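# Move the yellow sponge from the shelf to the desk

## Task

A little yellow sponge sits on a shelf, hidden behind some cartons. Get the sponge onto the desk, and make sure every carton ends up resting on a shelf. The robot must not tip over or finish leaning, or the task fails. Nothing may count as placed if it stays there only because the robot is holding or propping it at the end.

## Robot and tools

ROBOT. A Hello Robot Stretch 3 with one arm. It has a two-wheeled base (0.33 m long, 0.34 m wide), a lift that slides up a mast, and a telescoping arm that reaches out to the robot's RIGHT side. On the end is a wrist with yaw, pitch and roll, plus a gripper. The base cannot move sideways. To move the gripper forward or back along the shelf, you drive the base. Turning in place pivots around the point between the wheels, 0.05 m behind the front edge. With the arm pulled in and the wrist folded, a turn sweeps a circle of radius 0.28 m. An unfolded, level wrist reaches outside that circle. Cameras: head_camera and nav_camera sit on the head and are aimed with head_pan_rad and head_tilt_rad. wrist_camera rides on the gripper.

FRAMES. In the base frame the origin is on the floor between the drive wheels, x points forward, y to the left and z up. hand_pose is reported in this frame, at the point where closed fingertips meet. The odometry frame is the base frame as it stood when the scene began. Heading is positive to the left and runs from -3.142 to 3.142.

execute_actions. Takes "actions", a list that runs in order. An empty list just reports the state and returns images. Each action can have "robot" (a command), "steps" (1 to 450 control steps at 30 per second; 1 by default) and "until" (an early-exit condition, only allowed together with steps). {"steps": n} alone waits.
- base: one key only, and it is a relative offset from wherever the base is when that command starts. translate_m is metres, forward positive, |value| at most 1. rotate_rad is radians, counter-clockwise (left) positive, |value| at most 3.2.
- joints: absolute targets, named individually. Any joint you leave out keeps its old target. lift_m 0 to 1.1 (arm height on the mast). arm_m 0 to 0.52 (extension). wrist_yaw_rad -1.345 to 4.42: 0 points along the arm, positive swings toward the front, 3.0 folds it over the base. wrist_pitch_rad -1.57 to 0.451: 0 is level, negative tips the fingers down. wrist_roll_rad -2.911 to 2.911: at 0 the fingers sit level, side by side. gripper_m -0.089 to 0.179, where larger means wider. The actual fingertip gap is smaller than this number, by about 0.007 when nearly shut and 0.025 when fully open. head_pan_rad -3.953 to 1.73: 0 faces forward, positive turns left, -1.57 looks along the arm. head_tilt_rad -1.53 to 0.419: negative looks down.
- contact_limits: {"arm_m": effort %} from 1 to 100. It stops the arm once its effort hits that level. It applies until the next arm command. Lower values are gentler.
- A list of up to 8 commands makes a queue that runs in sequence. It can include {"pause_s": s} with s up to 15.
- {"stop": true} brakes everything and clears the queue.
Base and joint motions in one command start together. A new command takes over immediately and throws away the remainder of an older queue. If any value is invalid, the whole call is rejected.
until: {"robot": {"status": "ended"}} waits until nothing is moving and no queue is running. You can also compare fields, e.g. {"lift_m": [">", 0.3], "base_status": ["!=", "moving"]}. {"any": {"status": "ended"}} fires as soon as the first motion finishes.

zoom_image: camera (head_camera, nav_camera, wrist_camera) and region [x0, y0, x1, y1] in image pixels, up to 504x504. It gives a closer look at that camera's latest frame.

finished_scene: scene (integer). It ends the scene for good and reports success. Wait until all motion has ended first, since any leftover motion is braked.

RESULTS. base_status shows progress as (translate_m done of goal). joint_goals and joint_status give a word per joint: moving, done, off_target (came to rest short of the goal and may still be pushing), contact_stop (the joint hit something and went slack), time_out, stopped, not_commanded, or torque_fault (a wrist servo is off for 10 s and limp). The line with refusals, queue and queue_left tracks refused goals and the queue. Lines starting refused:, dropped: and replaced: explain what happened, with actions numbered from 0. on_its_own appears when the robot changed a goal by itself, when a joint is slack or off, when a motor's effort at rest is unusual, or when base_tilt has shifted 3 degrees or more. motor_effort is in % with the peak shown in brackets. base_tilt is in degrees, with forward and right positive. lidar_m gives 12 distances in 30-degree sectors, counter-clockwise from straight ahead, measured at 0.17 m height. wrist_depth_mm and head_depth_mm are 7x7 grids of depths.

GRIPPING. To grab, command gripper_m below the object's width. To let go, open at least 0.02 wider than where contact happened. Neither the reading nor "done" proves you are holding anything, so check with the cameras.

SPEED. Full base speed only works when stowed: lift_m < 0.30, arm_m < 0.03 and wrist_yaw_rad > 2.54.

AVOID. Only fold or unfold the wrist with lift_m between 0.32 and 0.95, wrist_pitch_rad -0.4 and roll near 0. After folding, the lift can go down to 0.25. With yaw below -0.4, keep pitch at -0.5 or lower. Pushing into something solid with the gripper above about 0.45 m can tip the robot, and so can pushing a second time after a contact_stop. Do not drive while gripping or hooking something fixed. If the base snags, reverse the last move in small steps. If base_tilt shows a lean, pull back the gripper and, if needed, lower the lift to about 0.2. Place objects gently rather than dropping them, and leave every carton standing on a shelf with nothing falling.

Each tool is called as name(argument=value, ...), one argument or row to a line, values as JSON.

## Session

execute_actions(
  actions=[],
)

Scene clock: 0.00 s.
robot.base_odometry: x=+0.000 y=+0.000 heading=+0.000 (m, m, rad; robot's odometry frame)
robot.turned_by_wheels: +0.000 (rad since the last result)
robot.turned_by_imu: +0.000 (rad since the last result)
robot.base_tilt: forward=+0.3 right=-2.0 (deg)
robot.lidar_m: 2.15 1.55 1.88 1.96 1.81 1.83 2.30 2.30 2.39 2.10 1.92 1.93
robot.head_depth_mm: 1991 2207 2180 2195 2222 2189 2127 / 1993 2438 2441 2458 2459 2468 2120 / 1974 2595 2609 2641 2671 2672 2108 / 2000 2428 2450 2481 2491 2511 2098 / 2010 2221 2260 2279 2278 2287 2122 / 2009 2060 2080 2081 2120 2126 2100 / 1888 1942 1968 1944 1979 1987 1969
robot.base_status: not_commanded
robot.joint_positions: lift_m=+0.481 arm_m=+0.003 wrist_yaw_rad=+2.831 wrist_pitch_rad=-0.512 wrist_roll_rad=+0.008 gripper_m=+0.037 head_pan_rad=-0.012 head_tilt_rad=+0.013
robot.joint_goals: lift_m=+0.481 arm_m=+0.003 wrist_yaw_rad=+2.831 wrist_pitch_rad=-0.512 wrist_roll_rad=+0.008 gripper_m=+0.037 head_pan_rad=-0.012 head_tilt_rad=+0.013
robot.joint_status: lift_m=not_commanded arm_m=not_commanded wrist_yaw_rad=not_commanded wrist_pitch_rad=not_commanded wrist_roll_rad=not_commanded gripper_m=not_commanded head_pan_rad=not_commanded head_tilt_rad=not_commanded
robot.measured_speeds: translate_m=+0.000 rotate_rad=+0.000 lift_m=+0.000 arm_m=+0.000 wrist_yaw_rad=+0.000 wrist_pitch_rad=+0.000 wrist_roll_rad=+0.000 head_pan_rad=+0.000 head_tilt_rad=+0.000
robot: refusals=0 queue=idle queue_left=0
robot.motor_effort: left_wheel=+1 right_wheel=+0 lift_m=+27 arm_m=+0 wrist_yaw_rad=+0 wrist_pitch_rad=+4 wrist_roll_rad=+0 gripper_m=+1 head_pan_rad=+0 head_tilt_rad=+3 (%)
robot.hand_pose: x=+0.0434 y=+0.0534 z=+0.4729 quat_wxyz=(+0.283, +0.706, +0.070, +0.645) (m; robot's base frame)
robot.wrist_depth_mm: - - - - - - - / - - - - - - - / - - - - - - - / 982 - 982 956 962 960 968 / 810 - 829 803 804 788 792 / 687 682 - 668 670 660 675 / 610 591 602 608 594 590 587
pictures: head_camera (sideways: a quarter turn clockwise sets it upright), nav_camera (sideways: a quarter turn counterclockwise sets it upright), wrist_camera
Images, in order (width x height): head_camera 896x504, nav_camera 672x504, wrist_camera 644x364.

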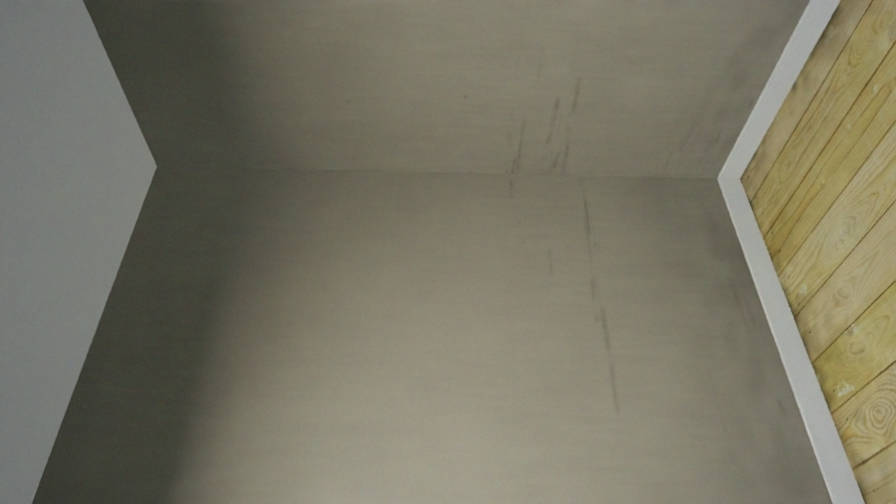

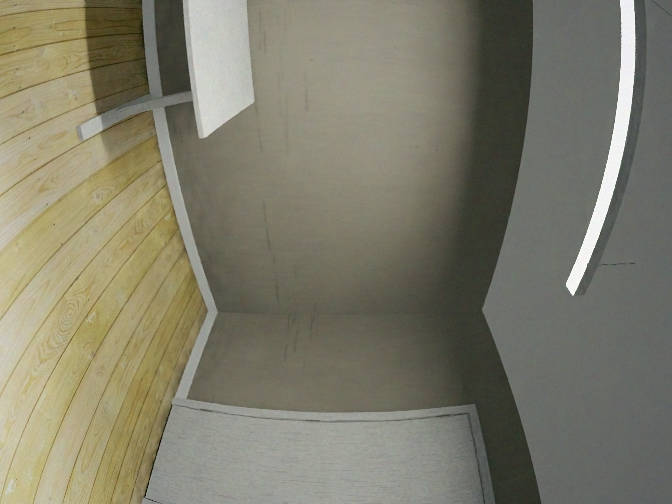

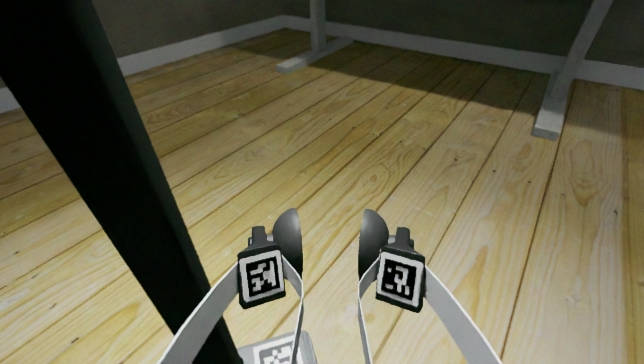

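execute_actions(
  actions=[
    {"robot":[{"joints":{"lift_m":0.285,"wrist_pitch_rad":-0.4,"head_pan_rad":-3.14,"head_tilt_rad":-0.2},"base":{"rotate_rad":0.665}}],"steps":450,"until":{"robot":{"status":"ended"}}},
  ],
)

Scene clock: 6.87 s.
robot.base_odometry: x=+0.000 y=+0.000 heading=+0.665 (m, m, rad; robot's odometry frame)
robot.turned_by_wheels: +0.665 (rad since the last result)
robot.turned_by_imu: +0.659 (rad since the last result)
robot.base_tilt: forward=+0.4 right=-1.9 (deg)
robot.lidar_m: 1.55 1.89 1.87 1.81 1.89 2.51 2.30 2.40 2.00 1.92 2.00 2.05
robot.head_depth_mm: 2395 2497 2579 2710 2805 2100 1627 / 2411 2527 2608 2742 2815 2101 1594 / 2424 2502 2616 2749 2688 2117 1606 / 2435 2528 2667 2788 2906 2096 1591 / 2484 2563 2653 2811 2892 2106 1607 / 2465 2528 2640 2782 2709 2077 1597 / 2446 2548 2488 2802 2831 2087 1590
robot.base_status: done (rotate_rad +0.6648 of +0.6650)
robot.joint_positions: lift_m=+0.285 arm_m=+0.003 wrist_yaw_rad=+2.831 wrist_pitch_rad=-0.420 wrist_roll_rad=+0.008 gripper_m=+0.037 head_pan_rad=-3.133 head_tilt_rad=-0.197
robot.joint_goals: lift_m=+0.285 arm_m=+0.003 wrist_yaw_rad=+2.831 wrist_pitch_rad=-0.400 wrist_roll_rad=+0.008 gripper_m=+0.037 head_pan_rad=-3.140 head_tilt_rad=-0.200
robot.joint_status: lift_m=done arm_m=not_commanded wrist_yaw_rad=not_commanded wrist_pitch_rad=done wrist_roll_rad=not_commanded gripper_m=not_commanded head_pan_rad=done head_tilt_rad=done
robot.measured_speeds: translate_m=+0.000 rotate_rad=+0.000 lift_m=+0.000 arm_m=+0.000 wrist_yaw_rad=+0.000 wrist_pitch_rad=+0.000 wrist_roll_rad=+0.000 head_pan_rad=+0.000 head_tilt_rad=+0.000
robot: refusals=0 queue=done queue_left=0
robot.motor_effort: left_wheel=-1(5) right_wheel=+2(4) lift_m=+18(26) arm_m=+0(0) wrist_yaw_rad=+1(0) wrist_pitch_rad=+6(5) wrist_roll_rad=+0(0) gripper_m=+1(0) head_pan_rad=-5(48) head_tilt_rad=-1(24) (%)
robot.hand_pose: x=+0.0472 y=+0.0654 z=+0.2977 quat_wxyz=(+0.253, +0.708, +0.038, +0.658) (m; robot's base frame)
robot.wrist_depth_mm: - - - - - - - / - - - - - - - / - - - 983 1000 - 991 / 750 766 761 758 766 749 741 / 610 - 623 604 624 595 596 / 508 - 517 503 497 500 496 / 450 - - 428 423 430 420
pictures: head_camera (sideways: a quarter turn clockwise sets it upright), nav_camera (sideways: a quarter turn counterclockwise sets it upright), wrist_camera
Images, in order (width x height): head_camera 896x504, nav_camera 672x504, wrist_camera 644x364.

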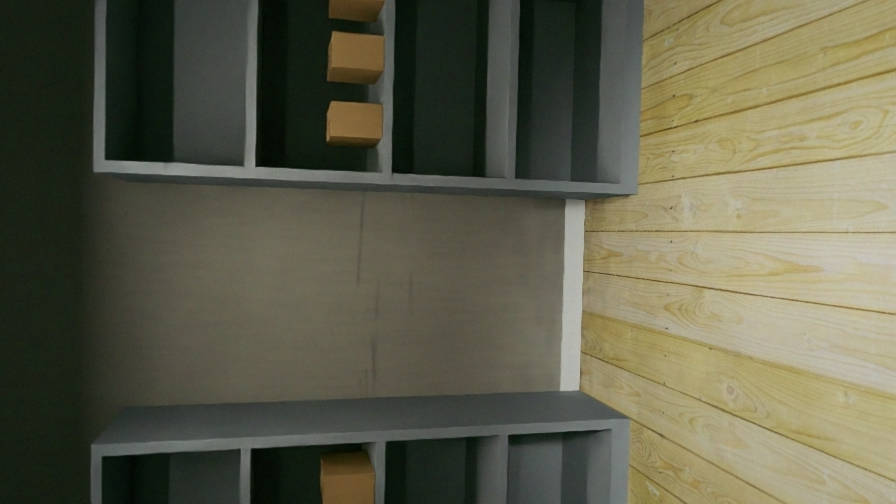

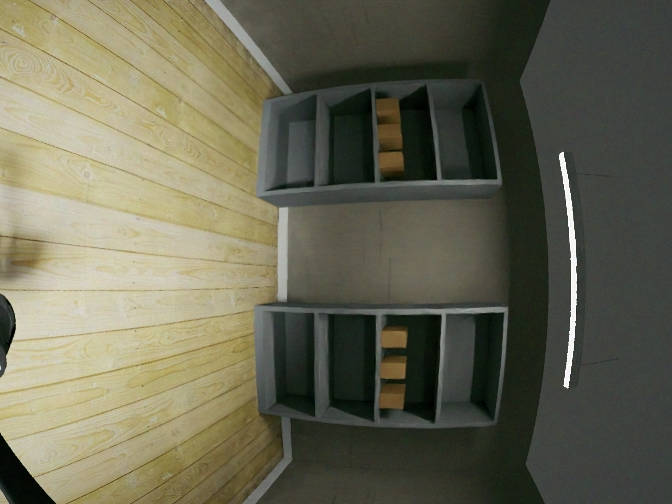

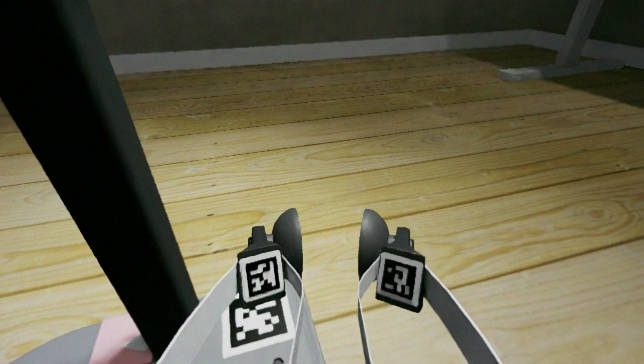

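execute_actions(
  actions=[
    {"robot":{"base":{"rotate_rad":-0.08}},"steps":450,"until":{"robot":{"status":"ended"}}},
    {"robot":{"base":{"translate_m":-1.0}},"steps":450,"until":{"robot":{"translate_m":["<",-0.76]}}},
    {"robot":[{"base":{"translate_m":-1.0}},{"joints":{"head_pan_rad":-1.95,"head_tilt_rad":-0.4},"base":{"rotate_rad":-1.535}}],"steps":450,"until":{"robot":{"status":"ended"}}},
  ],
)

Scene clock: 26.30 s.
robot.base_odometry: x=-1.473 y=-0.976 heading=-0.950 (m, m, rad; robot's odometry frame)
robot.turned_by_wheels: -1.615 (rad since the last result)
robot.turned_by_imu: -1.607 (rad since the last result)
robot.base_tilt: forward=+0.5 right=-2.1 (deg)
robot.lidar_m: 2.06 2.12 2.79 3.28 2.47 1.76 1.68 1.06 1.04 0.54 1.04 0.99
robot.head_depth_mm: 1016 1110 673 728 1271 1051 1276 / 966 1066 725 722 1274 984 1271 / 928 1015 784 659 1264 980 1204 / 887 967 580 618 1218 975 1177 / 862 929 663 652 1166 976 840 / 829 886 949 679 606 679 776 / 423 448 489 545 1038 1182 1293
robot.base_status: done (rotate_rad -1.5349 of -1.5350)
robot.joint_positions: lift_m=+0.285 arm_m=+0.003 wrist_yaw_rad=+2.831 wrist_pitch_rad=-0.419 wrist_roll_rad=+0.008 gripper_m=+0.037 head_pan_rad=-1.957 head_tilt_rad=-0.395
robot.joint_goals: lift_m=+0.285 arm_m=+0.003 wrist_yaw_rad=+2.831 wrist_pitch_rad=-0.400 wrist_roll_rad=+0.008 gripper_m=+0.037 head_pan_rad=-1.950 head_tilt_rad=-0.400
robot.joint_status: lift_m=done arm_m=not_commanded wrist_yaw_rad=not_commanded wrist_pitch_rad=done wrist_roll_rad=not_commanded gripper_m=not_commanded head_pan_rad=done head_tilt_rad=done
robot.measured_speeds: translate_m=+0.000 rotate_rad=+0.000 lift_m=+0.000 arm_m=+0.000 wrist_yaw_rad=+0.000 wrist_pitch_rad=+0.000 wrist_roll_rad=+0.000 head_pan_rad=+0.000 head_tilt_rad=+0.000
robot: refusals=0 queue=done queue_left=0
robot.motor_effort: left_wheel=+4(12) right_wheel=-3(6) lift_m=+18(18) arm_m=+0(0) wrist_yaw_rad=+0(0) wrist_pitch_rad=+6(6) wrist_roll_rad=+0(0) gripper_m=+1(1) head_pan_rad=+4(51) head_tilt_rad=-3(25) (%)
robot.hand_pose: x=+0.0473 y=+0.0655 z=+0.2978 quat_wxyz=(+0.253, +0.708, +0.038, +0.658) (m; robot's base frame)
robot.wrist_depth_mm: - - - - - - - / - - - - - - - / - - - - - 993 974 / 769 763 756 760 734 735 742 / 615 - 627 600 637 594 588 / 503 - 520 506 504 491 495 / 444 - - 424 425 429 424
pictures: head_camera (sideways: a quarter turn clockwise sets it upright), nav_camera (sideways: a quarter turn counterclockwise sets it upright), wrist_camera
Images, in order (width x height): head_camera 896x504, nav_camera 672x504, wrist_camera 644x364.

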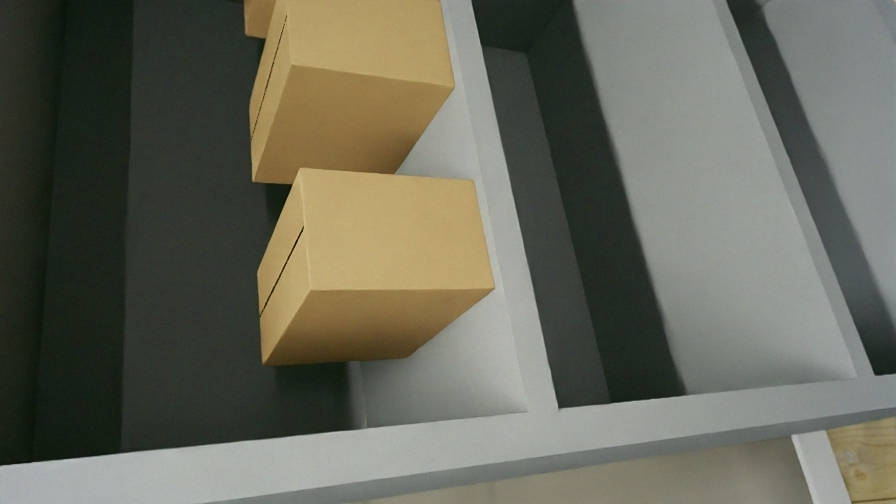

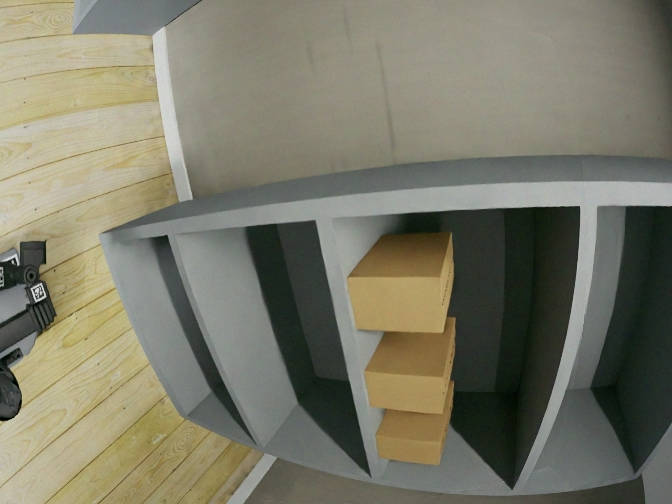

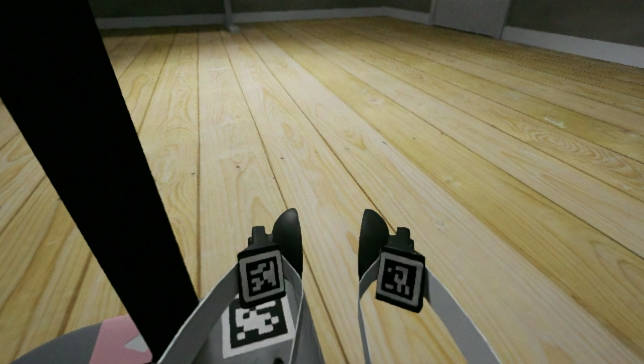

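execute_actions(
  actions=[
    {"robot":{"base":{"translate_m":-0.12}},"steps":450,"until":{"robot":{"status":"ended"}}},
  ],
)

execute_actions(
  actions=[
    {"robot":{"base":{"translate_m":-0.235}},"steps":450,"until":{"robot":{"status":"ended"}}},
  ],
)

Scene clock: 38.20 s.
robot.base_odometry: x=-1.543 y=-0.878 heading=-0.950 (m, m, rad; robot's odometry frame)
robot.turned_by_wheels: +0.000 (rad since the last result)
robot.turned_by_imu: +0.000 (rad since the last result)
robot.base_tilt: forward=+0.4 right=-2.0 (deg)
robot.lidar_m: 1.90 2.25 2.97 3.29 2.30 1.64 1.57 0.96 1.05 0.55 1.04 1.09
robot.head_depth_mm: 988 1056 781 781 1183 1051 1256 / 970 1062 652 691 1281 983 1268 / 932 1014 646 669 1268 981 1236 / 895 970 779 723 1217 975 1179 / 863 931 569 594 1164 973 839 / 828 893 542 565 1119 971 812 / 798 858 885 673 1075 971 790
robot.base_status: done (translate_m -0.1200 of -0.1200)
robot.joint_positions: lift_m=+0.285 arm_m=+0.003 wrist_yaw_rad=+2.831 wrist_pitch_rad=-0.419 wrist_roll_rad=+0.008 gripper_m=+0.037 head_pan_rad=-1.957 head_tilt_rad=-0.395
robot.joint_goals: lift_m=+0.285 arm_m=+0.003 wrist_yaw_rad=+2.831 wrist_pitch_rad=-0.400 wrist_roll_rad=+0.008 gripper_m=+0.037 head_pan_rad=-1.950 head_tilt_rad=-0.400
robot.joint_status: lift_m=done arm_m=not_commanded wrist_yaw_rad=not_commanded wrist_pitch_rad=done wrist_roll_rad=not_commanded gripper_m=not_commanded head_pan_rad=done head_tilt_rad=done
robot.measured_speeds: translate_m=+0.000 rotate_rad=+0.000 lift_m=+0.000 arm_m=+0.000 wrist_yaw_rad=+0.000 wrist_pitch_rad=+0.000 wrist_roll_rad=+0.000 head_pan_rad=+0.000 head_tilt_rad=+0.000
robot: refusals=0 queue=done queue_left=0
robot.motor_effort: left_wheel=+3(9) right_wheel=-3(6) lift_m=+18(18) arm_m=+0(0) wrist_yaw_rad=+0(0) wrist_pitch_rad=+6(6) wrist_roll_rad=+0(0) gripper_m=+0(0) head_pan_rad=+4(4) head_tilt_rad=-2(2) (%)
robot.hand_pose: x=+0.0473 y=+0.0655 z=+0.2978 quat_wxyz=(+0.253, +0.708, +0.038, +0.658) (m; robot's base frame)
robot.wrist_depth_mm: - - - - - - - / - - - - - - - / - - - - 982 999 980 / 770 742 759 748 762 756 736 / 606 - 603 609 623 605 597 / 498 - 519 502 495 495 488 / 446 - - 427 428 425 427
pictures: head_camera (sideways: a quarter turn clockwise sets it upright), nav_camera (sideways: a quarter turn counterclockwise sets it upright), wrist_camera
Images, in order (width x height): head_camera 896x504, nav_camera 672x504, wrist_camera 644x364.

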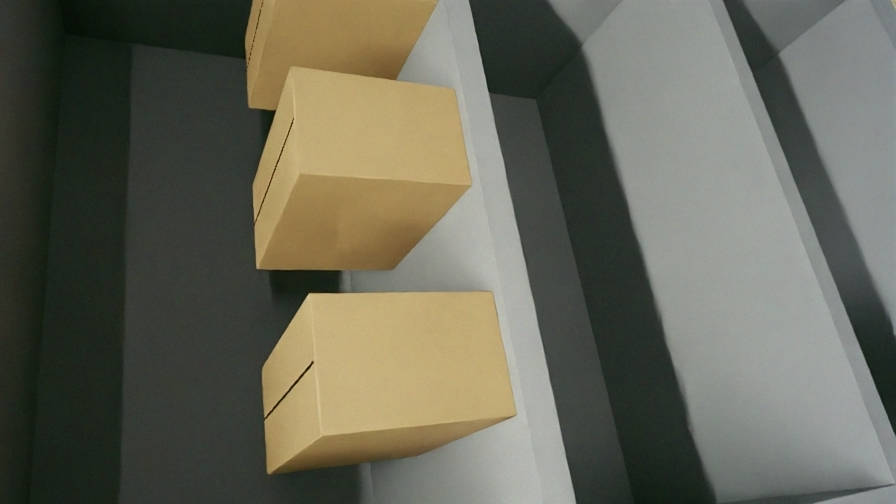

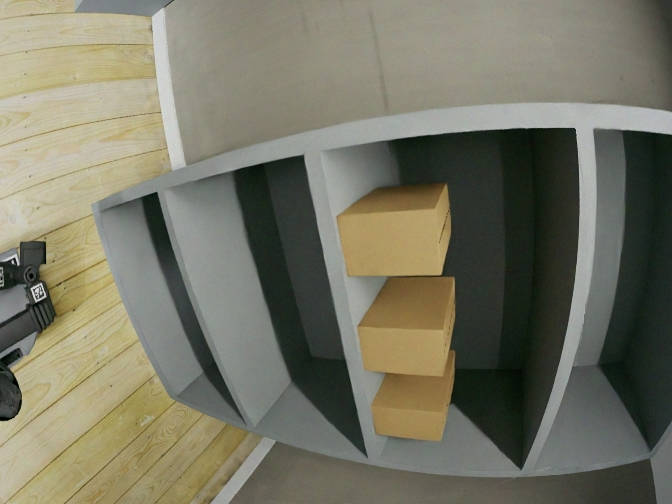

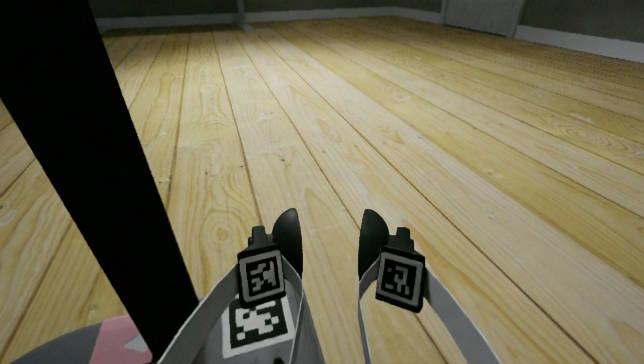

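Scene clock: 40.60 s.
robot.base_odometry: x=-1.680 y=-0.687 heading=-0.950 (m, m, rad; robot's odometry frame)
robot.turned_by_wheels: +0.000 (rad since the last result)
robot.turned_by_imu: -0.001 (rad since the last result)
robot.base_tilt: forward=+0.3 right=-1.8 (deg)
robot.lidar_m: 2.12 2.49 3.29 3.31 1.96 1.40 1.33 0.81 0.79 1.00 0.62 1.30
robot.head_depth_mm: 707 753 784 782 871 975 1324 / 816 875 660 704 1017 979 1156 / 933 1001 656 680 1190 980 1240 / 898 982 789 724 1224 977 1179 / 872 936 572 602 1177 977 860 / 839 900 550 579 1131 974 814 / 806 863 905 689 1097 970 789
robot.base_status: done (translate_m -0.2350 of -0.2350)
robot.joint_positions: lift_m=+0.285 arm_m=+0.003 wrist_yaw_rad=+2.831 wrist_pitch_rad=-0.419 wrist_roll_rad=+0.008 gripper_m=+0.037 head_pan_rad=-1.957 head_tilt_rad=-0.395
robot.joint_goals: lift_m=+0.285 arm_m=+0.003 wrist_yaw_rad=+2.831 wrist_pitch_rad=-0.400 wrist_roll_rad=+0.008 gripper_m=+0.037 head_pan_rad=-1.950 head_tilt_rad=-0.400
robot.joint_status: lift_m=done arm_m=not_commanded wrist_yaw_rad=not_commanded wrist_pitch_rad=done wrist_roll_rad=not_commanded gripper_m=not_commanded head_pan_rad=done head_tilt_rad=done
robot.measured_speeds: translate_m=+0.000 rotate_rad=+0.000 lift_m=+0.000 arm_m=+0.000 wrist_yaw_rad=+0.000 wrist_pitch_rad=+0.000 wrist_roll_rad=+0.000 head_pan_rad=+0.000 head_tilt_rad=+0.000
robot: refusals=0 queue=done queue_left=0
robot.motor_effort: left_wheel=+4(8) right_wheel=-2(6) lift_m=+18(18) arm_m=+0(0) wrist_yaw_rad=+1(1) wrist_pitch_rad=+5(6) wrist_roll_rad=+0(1) gripper_m=+1(1) head_pan_rad=+4(4) head_tilt_rad=-2(3) (%)
robot.hand_pose: x=+0.0473 y=+0.0655 z=+0.2978 quat_wxyz=(+0.253, +0.708, +0.038, +0.658) (m; robot's base frame)
robot.wrist_depth_mm: - - - - - - - / - - - - - - - / - - - - - - - / 769 778 751 745 751 745 746 / 614 - 618 617 632 595 595 / 502 - 524 501 502 493 496 / 449 - - 431 425 424 426
pictures: head_camera (sideways: a quarter turn clockwise sets it upright), nav_camera (sideways: a quarter turn counterclockwise sets it upright), wrist_camera
Images, in order (width x height): head_camera 896x504, nav_camera 672x504, wrist_camera 644x364.

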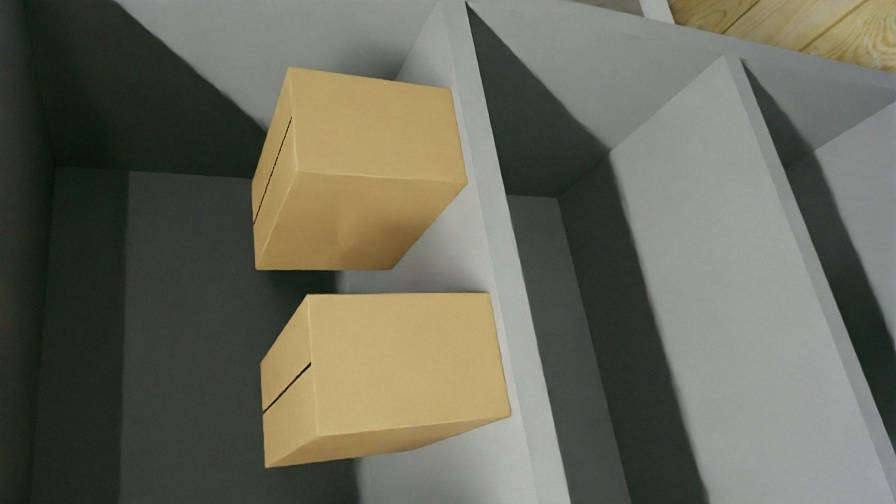

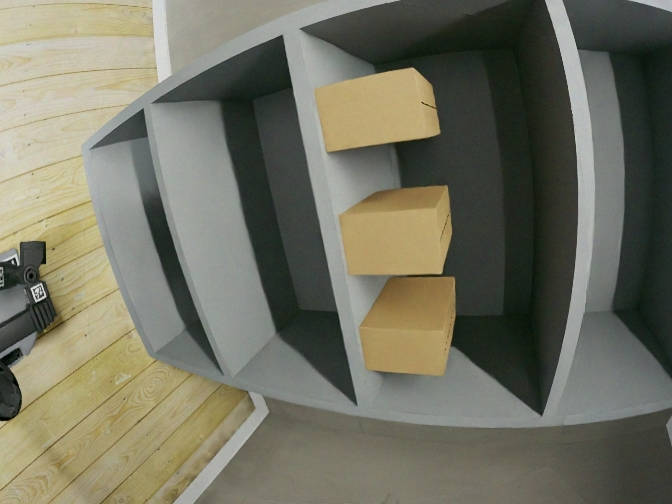

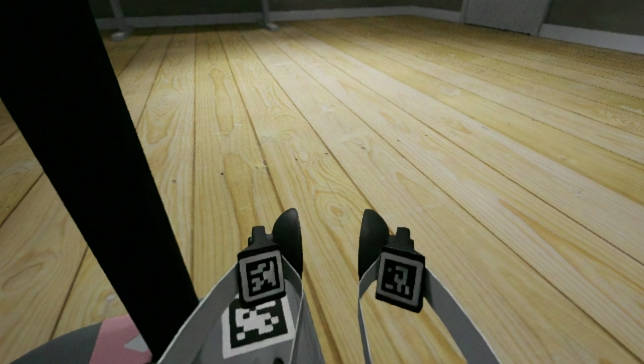

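execute_actions(
  actions=[
    {"robot":[{"base":{"rotate_rad":0.025}},{"base":{"translate_m":0.475}}],"steps":450,"until":{"robot":{"status":"ended"}}},
  ],
)

Scene clock: 50.33 s.
robot.base_odometry: x=-1.394 y=-1.066 heading=-0.925 (m, m, rad; robot's odometry frame)
robot.turned_by_wheels: +0.025 (rad since the last result)
robot.turned_by_imu: +0.028 (rad since the last result)
robot.base_tilt: forward=+0.4 right=-2.0 (deg)
robot.lidar_m: 1.94 2.02 2.72 3.27 2.58 1.87 1.81 1.17 0.57 0.61 1.01 0.90
robot.head_depth_mm: 1003 1093 785 781 1275 1018 1271 / 961 1051 642 686 1275 983 1272 / 921 1008 667 674 1271 976 1211 / 868 958 783 683 1215 948 865 / 471 514 560 628 710 822 977 / 679 778 910 1027 1139 1275 1346 / 813 870 938 1012 1107 1219 1304
robot.base_status: done (translate_m +0.4750 of +0.4750)
robot.joint_positions: lift_m=+0.285 arm_m=+0.003 wrist_yaw_rad=+2.831 wrist_pitch_rad=-0.419 wrist_roll_rad=+0.008 gripper_m=+0.037 head_pan_rad=-1.957 head_tilt_rad=-0.395
robot.joint_goals: lift_m=+0.285 arm_m=+0.003 wrist_yaw_rad=+2.831 wrist_pitch_rad=-0.400 wrist_roll_rad=+0.008 gripper_m=+0.037 head_pan_rad=-1.950 head_tilt_rad=-0.400
robot.joint_status: lift_m=done arm_m=not_commanded wrist_yaw_rad=not_commanded wrist_pitch_rad=done wrist_roll_rad=not_commanded gripper_m=not_commanded head_pan_rad=done head_tilt_rad=done
robot.measured_speeds: translate_m=+0.000 rotate_rad=+0.000 lift_m=+0.000 arm_m=+0.000 wrist_yaw_rad=+0.000 wrist_pitch_rad=+0.000 wrist_roll_rad=+0.000 head_pan_rad=+0.000 head_tilt_rad=+0.000
robot: refusals=0 queue=done queue_left=0
robot.motor_effort: left_wheel=+1(8) right_wheel=-1(5) lift_m=+19(18) arm_m=+0(0) wrist_yaw_rad=+0(1) wrist_pitch_rad=+6(6) wrist_roll_rad=+0(0) gripper_m=+0(0) head_pan_rad=+4(5) head_tilt_rad=-2(3) (%)
robot.hand_pose: x=+0.0473 y=+0.0655 z=+0.2979 quat_wxyz=(+0.253, +0.708, +0.038, +0.658) (m; robot's base frame)
robot.wrist_depth_mm: - - - - - - - / - - - - - - - / - - - - 985 980 998 / 774 757 770 756 746 745 750 / 618 - 615 602 625 597 591 / 511 - 522 499 488 497 498 / 450 - - 431 428 423 424
pictures: head_camera (sideways: a quarter turn clockwise sets it upright), nav_camera (sideways: a quarter turn counterclockwise sets it upright), wrist_camera
Images, in order (width x height): head_camera 896x504, nav_camera 672x504, wrist_camera 644x364.

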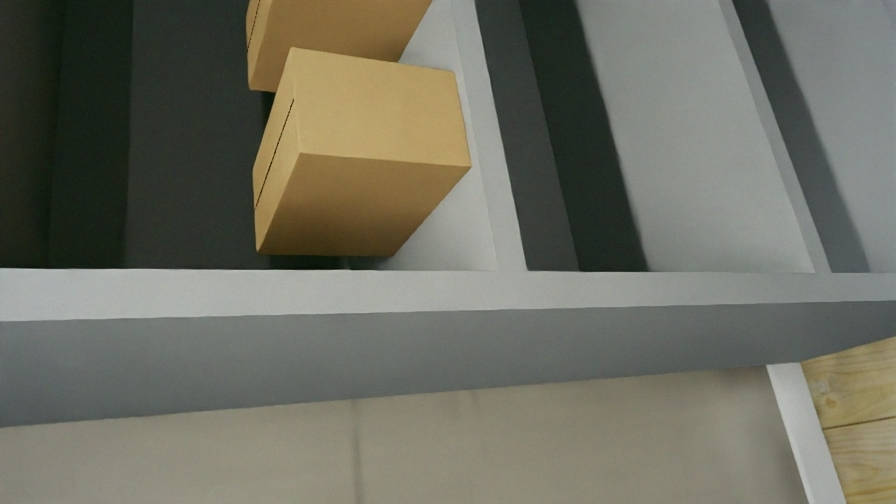

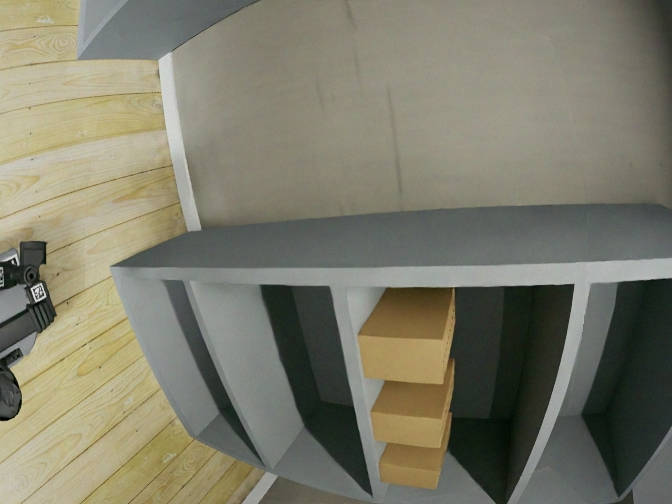

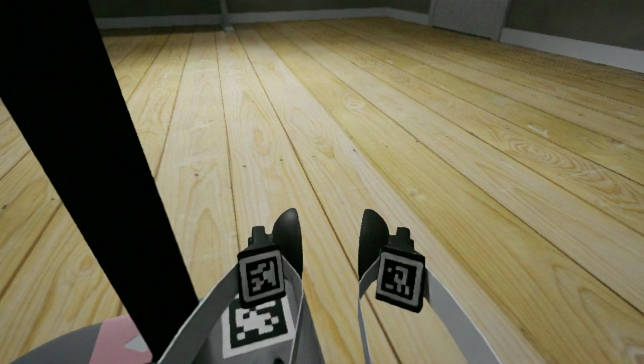

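execute_actions(
  actions=[
    {"robot":{"base":{"translate_m":0.54},"joints":{"head_pan_rad":-1.2}},"steps":450,"until":{"robot":{"status":"ended"}}},
  ],
)

Scene clock: 58.93 s.
robot.base_odometry: x=-1.069 y=-1.498 heading=-0.925 (m, m, rad; robot's odometry frame)
robot.turned_by_wheels: +0.000 (rad since the last result)
robot.turned_by_imu: +0.003 (rad since the last result)
robot.base_tilt: forward=+0.5 right=-2.0 (deg)
robot.lidar_m: 1.41 1.46 1.99 3.30 3.33 2.44 2.34 0.89 0.99 0.67 0.57 1.18
robot.head_depth_mm: 813 865 933 1002 1091 1194 1292 / 666 789 931 1029 1143 1261 1329 / 466 506 572 657 779 948 1222 / 875 953 767 645 1120 918 840 / 918 999 673 668 1245 978 1206 / 958 1033 631 673 1267 973 1238 / 999 1070 777 757 1246 1002 1259
robot.base_status: done (translate_m +0.5400 of +0.5400)
robot.joint_positions: lift_m=+0.285 arm_m=+0.003 wrist_yaw_rad=+2.831 wrist_pitch_rad=-0.419 wrist_roll_rad=+0.008 gripper_m=+0.037 head_pan_rad=-1.207 head_tilt_rad=-0.395
robot.joint_goals: lift_m=+0.285 arm_m=+0.003 wrist_yaw_rad=+2.831 wrist_pitch_rad=-0.400 wrist_roll_rad=+0.008 gripper_m=+0.037 head_pan_rad=-1.200 head_tilt_rad=-0.400
robot.joint_status: lift_m=done arm_m=not_commanded wrist_yaw_rad=not_commanded wrist_pitch_rad=done wrist_roll_rad=not_commanded gripper_m=not_commanded head_pan_rad=done head_tilt_rad=done
robot.measured_speeds: translate_m=+0.000 rotate_rad=+0.000 lift_m=+0.000 arm_m=+0.000 wrist_yaw_rad=+0.000 wrist_pitch_rad=+0.000 wrist_roll_rad=+0.000 head_pan_rad=+0.000 head_tilt_rad=+0.000
robot: refusals=0 queue=done queue_left=0
robot.motor_effort: left_wheel=+0(8) right_wheel=+0(3) lift_m=+18(19) arm_m=+0(0) wrist_yaw_rad=+0(0) wrist_pitch_rad=+6(6) wrist_roll_rad=+0(0) gripper_m=+0(0) head_pan_rad=+4(51) head_tilt_rad=-3(3) (%)
robot.hand_pose: x=+0.0473 y=+0.0655 z=+0.2979 quat_wxyz=(+0.253, +0.708, +0.038, +0.658) (m; robot's base frame)
robot.wrist_depth_mm: - - - - - - - / - - - - - - - / - - - - 989 997 990 / 775 762 776 751 734 745 738 / 616 - 603 601 623 593 601 / 506 - 523 500 498 492 499 / 449 - - 424 430 430 425
pictures: head_camera (sideways: a quarter turn clockwise sets it upright), nav_camera (sideways: a quarter turn counterclockwise sets it upright), wrist_camera
Images, in order (width x height): head_camera 896x504, nav_camera 672x504, wrist_camera 644x364.

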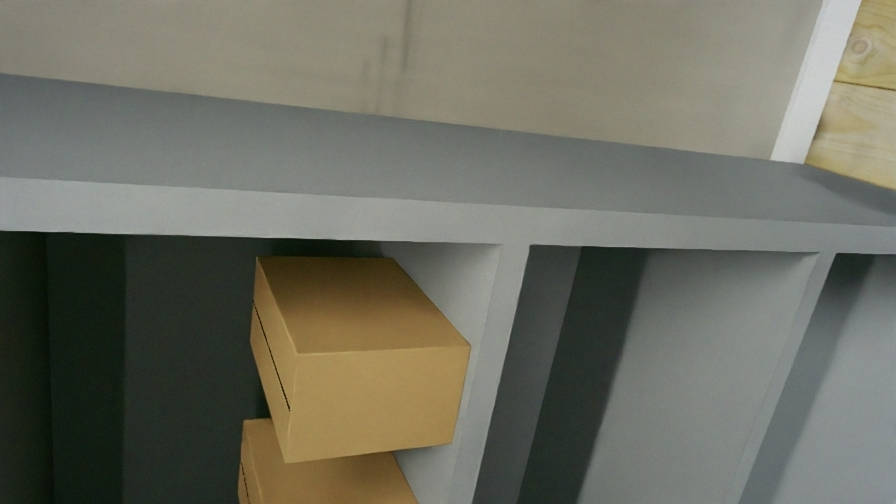

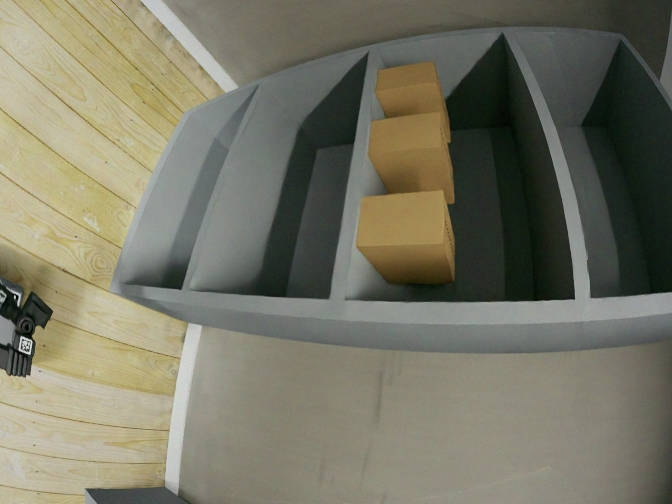

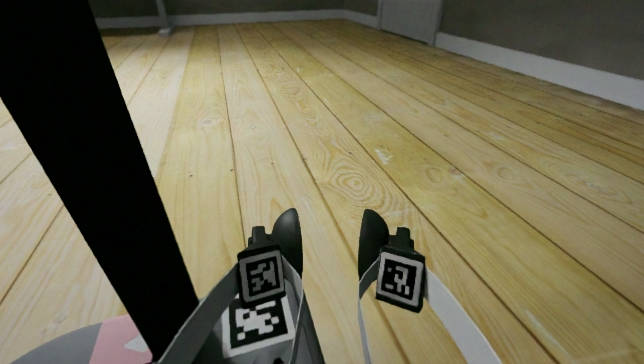

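Start raising the arm while continuing.

execute_actions(
  actions=[
    {"robot":{"base":{"translate_m":0.235},"joints":{"lift_m":0.6,"gripper_m":0.0}},"steps":450,"until":{"robot":{"status":"ended"}}},
  ],
)

Scene clock: 69.67 s.
robot.base_odometry: x=-0.927 y=-1.685 heading=-0.925 (m, m, rad; robot's odometry frame)
robot.turned_by_wheels: +0.000 (rad since the last result)
robot.turned_by_imu: +0.002 (rad since the last result)
robot.base_tilt: forward=+0.4 right=-2.0 (deg)
robot.lidar_m: 1.17 1.22 1.66 3.70 3.63 2.68 2.58 1.08 1.05 0.55 1.03 0.97
robot.head_depth_mm: 796 852 914 733 591 895 717 / 824 887 586 586 1125 981 799 / 855 915 558 583 1167 982 842 / 882 957 843 645 1198 976 865 / 916 994 685 677 1249 976 1203 / 955 1040 631 673 1251 970 1234 / 994 1064 776 760 1213 1003 1261
robot.base_status: done (translate_m +0.2350 of +0.2350)
robot.joint_positions: lift_m=+0.600 arm_m=+0.003 wrist_yaw_rad=+2.831 wrist_pitch_rad=-0.419 wrist_roll_rad=+0.008 gripper_m=+0.000 head_pan_rad=-1.207 head_tilt_rad=-0.395
robot.joint_goals: lift_m=+0.600 arm_m=+0.003 wrist_yaw_rad=+2.831 wrist_pitch_rad=-0.400 wrist_roll_rad=+0.008 gripper_m=+0.000 head_pan_rad=-1.200 head_tilt_rad=-0.400
robot.joint_status: lift_m=done arm_m=not_commanded wrist_yaw_rad=not_commanded wrist_pitch_rad=done wrist_roll_rad=not_commanded gripper_m=done head_pan_rad=done head_tilt_rad=done
robot.measured_speeds: translate_m=+0.000 rotate_rad=+0.000 lift_m=+0.000 arm_m=+0.000 wrist_yaw_rad=+0.000 wrist_pitch_rad=+0.000 wrist_roll_rad=+0.000 head_pan_rad=+0.000 head_tilt_rad=+0.000
robot: refusals=0 queue=done queue_left=0
robot.motor_effort: left_wheel=+1(8) right_wheel=+0(4) lift_m=+36(36) arm_m=+0(0) wrist_yaw_rad=+0(0) wrist_pitch_rad=+5(6) wrist_roll_rad=+0(0) gripper_m=-2(92) head_pan_rad=+4(5) head_tilt_rad=-3(3) (%)
robot.hand_pose: x=+0.0473 y=+0.0655 z=+0.6120 quat_wxyz=(+0.253, +0.708, +0.038, +0.658) (m; robot's base frame)
robot.wrist_depth_mm: - - - - - - - / - - - - - - - / - - - - - - - / - - - - - - - / - - - - - - - / 909 - 946 - 878 870 868 / 759 744 745 756 753 759 758
pictures: head_camera (sideways: a quarter turn clockwise sets it upright), nav_camera (sideways: a quarter turn counterclockwise sets it upright), wrist_camera
Images, in order (width x height): head_camera 896x504, nav_camera 672x504, wrist_camera 644x364.

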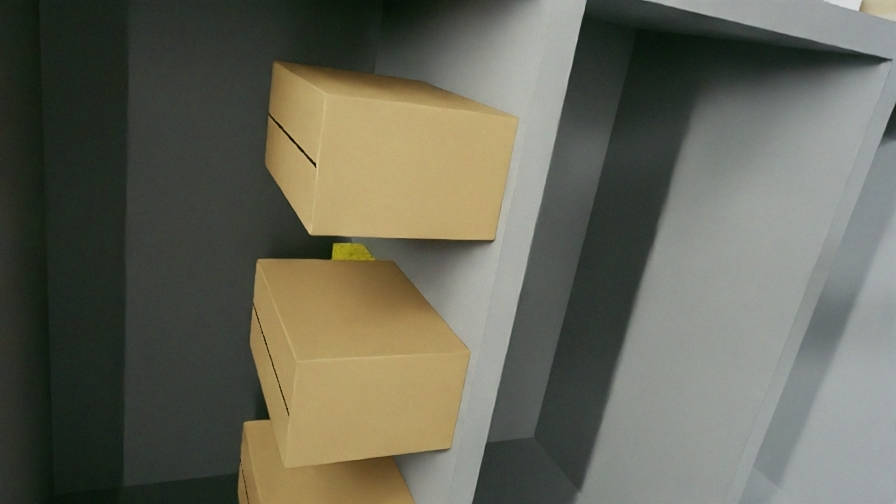

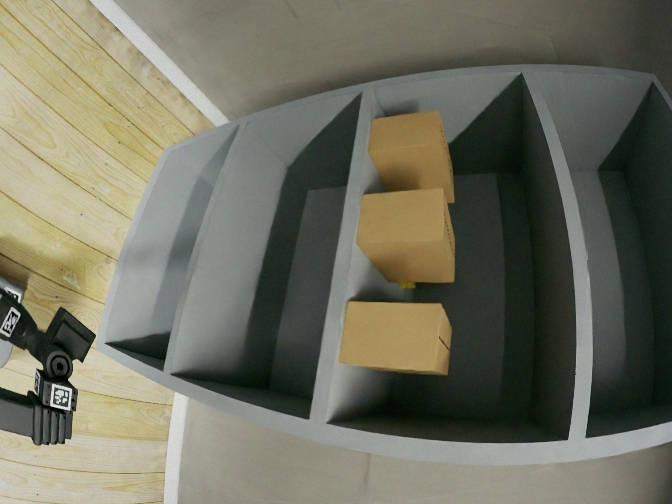

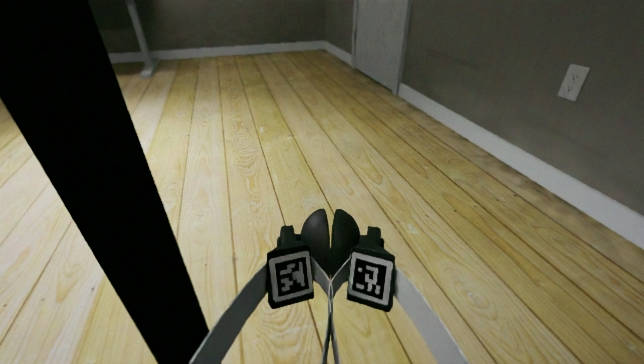

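execute_actions(
  actions=[
    {"robot":{"base":{"translate_m":0.293},"joints":{"lift_m":0.94,"wrist_yaw_rad":0,"head_pan_rad":-1.5,"head_tilt_rad":-0.5}},"steps":450,"until":{"robot":{"wrist_yaw_rad":["<",0.6]}}},
    {"robot":{"joints":{"wrist_pitch_rad":0,"arm_m":0.07}},"steps":450,"until":{"robot":{"status":"ended"}}},
  ],
)

Scene clock: 80.57 s.
robot.base_odometry: x=-0.751 y=-1.919 heading=-0.925 (m, m, rad; robot's odometry frame)
robot.turned_by_wheels: +0.000 (rad since the last result)
robot.turned_by_imu: +0.002 (rad since the last result)
robot.base_tilt: forward=+0.4 right=-1.9 (deg)
robot.lidar_m: 0.88 0.92 1.25 3.45 3.40 2.97 2.17 1.34 0.63 1.00 0.75 0.77
robot.head_depth_mm: 801 842 519 571 - - - / 811 864 659 595 - - 1141 / 815 894 885 655 - - 1136 / 821 707 545 593 1115 892 1163 / 828 871 542 597 1110 893 1187 / 840 907 764 647 1106 892 1184 / 845 701 652 633 1106 910 1186
robot.base_status: done (translate_m +0.2930 of +0.2930)
robot.joint_positions: lift_m=+0.940 arm_m=+0.070 wrist_yaw_rad=+0.002 wrist_pitch_rad=-0.022 wrist_roll_rad=+0.008 gripper_m=+0.000 head_pan_rad=-1.493 head_tilt_rad=-0.493
robot.joint_goals: lift_m=+0.940 arm_m=+0.070 wrist_yaw_rad=+0.000 wrist_pitch_rad=+0.000 wrist_roll_rad=+0.008 gripper_m=+0.000 head_pan_rad=-1.500 head_tilt_rad=-0.500
robot.joint_status: lift_m=done arm_m=done wrist_yaw_rad=done wrist_pitch_rad=done wrist_roll_rad=not_commanded gripper_m=done head_pan_rad=done head_tilt_rad=done
robot.measured_speeds: translate_m=+0.000 rotate_rad=+0.000 lift_m=+0.000 arm_m=+0.000 wrist_yaw_rad=+0.000 wrist_pitch_rad=+0.000 wrist_roll_rad=+0.000 head_pan_rad=+0.000 head_tilt_rad=+0.000
robot: refusals=0 queue=done queue_left=0
robot.motor_effort: left_wheel=+0(6) right_wheel=+0(5) lift_m=+36(36) arm_m=+5(6) wrist_yaw_rad=-1(2) wrist_pitch_rad=+6(9) wrist_roll_rad=+0(0) gripper_m=-1(2) head_pan_rad=-5(34) head_tilt_rad=-3(17) (%)
robot.hand_pose: x=-0.0208 y=-0.4703 z=+1.0485 quat_wxyz=(+0.704, +0.009, -0.710, -0.007) (m; robot's base frame)
robot.wrist_depth_mm: 618 656 648 646 634 497 351 / 348 245 245 662 241 238 334 / 342 254 252 680 248 245 332 / 340 261 260 626 258 254 350 / 316 271 269 399 264 262 318 / 264 263 263 - 255 256 253 / 620 785 771 762 784 524 348
pictures: head_camera (sideways: a quarter turn clockwise sets it upright), nav_camera (sideways: a quarter turn counterclockwise sets it upright), wrist_camera
Images, in order (width x height): head_camera 896x504, nav_camera 672x504, wrist_camera 644x364.

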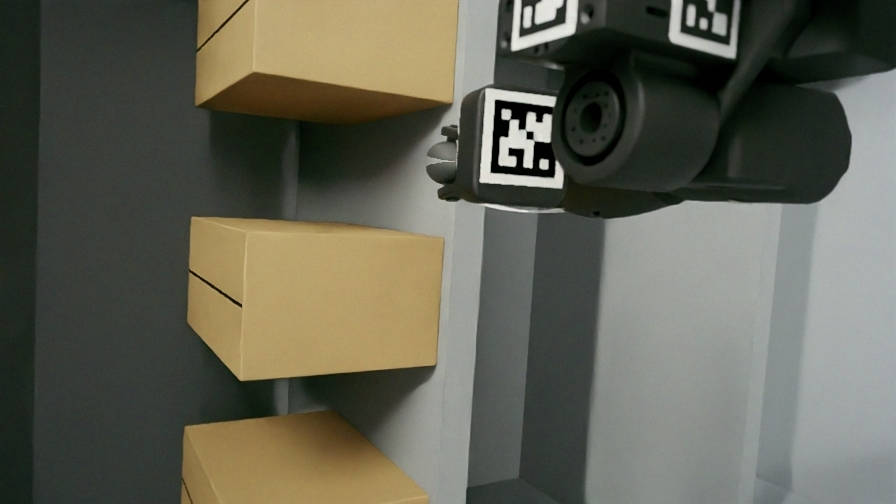

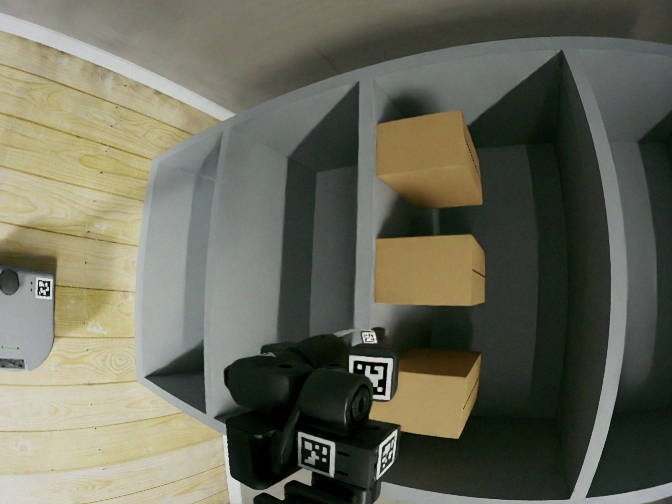

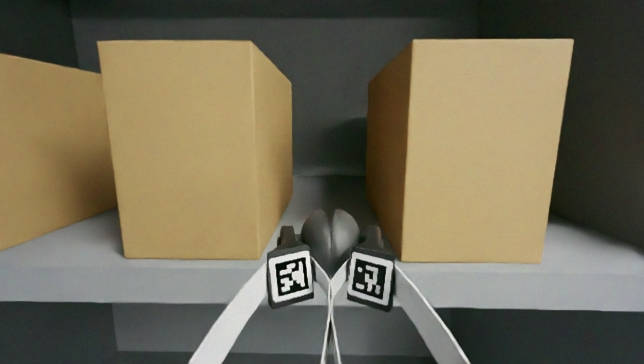

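execute_actions(
  actions=[
    {"robot":[{"joints":{"arm_m":0.295},"contact_limits":{"arm_m":20}},{"base":{"translate_m":0.195}},{"base":{"translate_m":-0.075},"joints":{"gripper_m":0.105,"lift_m":0.955,"wrist_pitch_rad":-0.2}}],"steps":450,"until":{"robot":{"status":"ended"}}},
  ],
)

Scene clock: 94.27 s.
robot.base_odometry: x=-0.679 y=-2.015 heading=-0.925 (m, m, rad; robot's odometry frame)
robot.turned_by_wheels: +0.000 (rad since the last result)
robot.turned_by_imu: +0.001 (rad since the last result)
robot.base_tilt: forward=+0.4 right=-2.0 (deg)
robot.lidar_m: 0.77 0.79 1.08 2.85 3.45 3.08 2.28 1.44 0.70 1.00 0.67 0.79
robot.head_depth_mm: 801 876 919 598 1124 899 1138 / 806 879 934 1134 1126 897 1169 / 815 893 874 622 1119 892 1163 / 820 876 733 639 1112 894 1167 / 827 697 543 596 1113 891 1184 / 839 689 553 605 1110 889 1185 / 834 686 556 612 997 908 1063
robot.base_status: done (translate_m -0.0750 of -0.0750)
robot.joint_positions: lift_m=+0.955 arm_m=+0.295 wrist_yaw_rad=-0.001 wrist_pitch_rad=-0.215 wrist_roll_rad=+0.008 gripper_m=+0.105 head_pan_rad=-1.493 head_tilt_rad=-0.494
robot.joint_goals: lift_m=+0.955 arm_m=+0.295 wrist_yaw_rad=+0.000 wrist_pitch_rad=-0.200 wrist_roll_rad=+0.008 gripper_m=+0.105 head_pan_rad=-1.500 head_tilt_rad=-0.500
robot.joint_status: lift_m=done arm_m=done wrist_yaw_rad=done wrist_pitch_rad=done wrist_roll_rad=not_commanded gripper_m=done head_pan_rad=done head_tilt_rad=done
robot.measured_speeds: translate_m=+0.000 rotate_rad=+0.000 lift_m=+0.000 arm_m=+0.000 wrist_yaw_rad=+0.000 wrist_pitch_rad=+0.000 wrist_roll_rad=+0.000 head_pan_rad=+0.000 head_tilt_rad=+0.000
robot: refusals=0 queue=done queue_left=0
robot.motor_effort: left_wheel=+0(5) right_wheel=+0(4) lift_m=+35(37) arm_m=+5(5) wrist_yaw_rad=+1(3) wrist_pitch_rad=+4(6) wrist_roll_rad=+0(0) gripper_m=+0(94) head_pan_rad=-5(4) head_tilt_rad=-4(3) (%)
robot.contact_limits: arm_m 20 (drawing in: default 31, maximum 52; extending or still: default 44, maximum 71)
robot.hand_pose: x=-0.0218 y=-0.6849 z=+1.0151 quat_wxyz=(+0.700, +0.075, -0.706, -0.077) (m; robot's base frame)
robot.wrist_depth_mm: 123 161 416 417 414 413 208 / 123 163 438 436 438 435 208 / 124 164 403 367 458 451 207 / 125 165 264 304 305 281 208 / 126 165 222 216 220 215 198 / 127 153 159 166 165 174 167 / 127 136 136 135 135 133 135
pictures: head_camera (sideways: a quarter turn clockwise sets it upright), nav_camera (sideways: a quarter turn counterclockwise sets it upright), wrist_camera
Images, in order (width x height): head_camera 896x504, nav_camera 672x504, wrist_camera 644x364.

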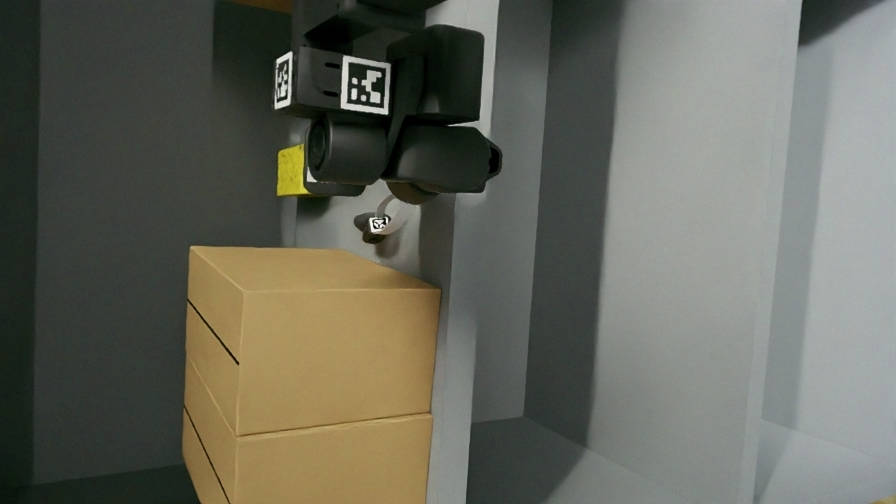

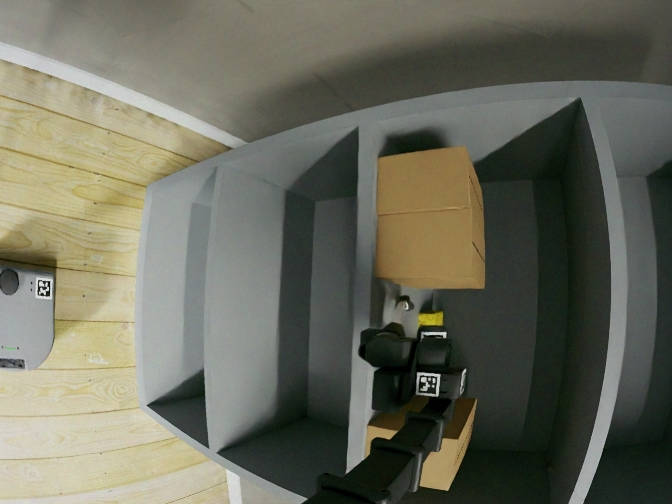

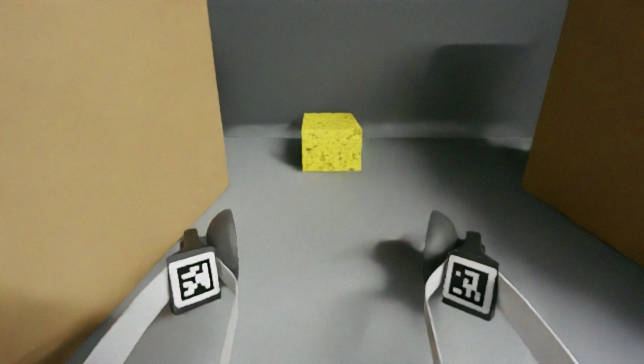

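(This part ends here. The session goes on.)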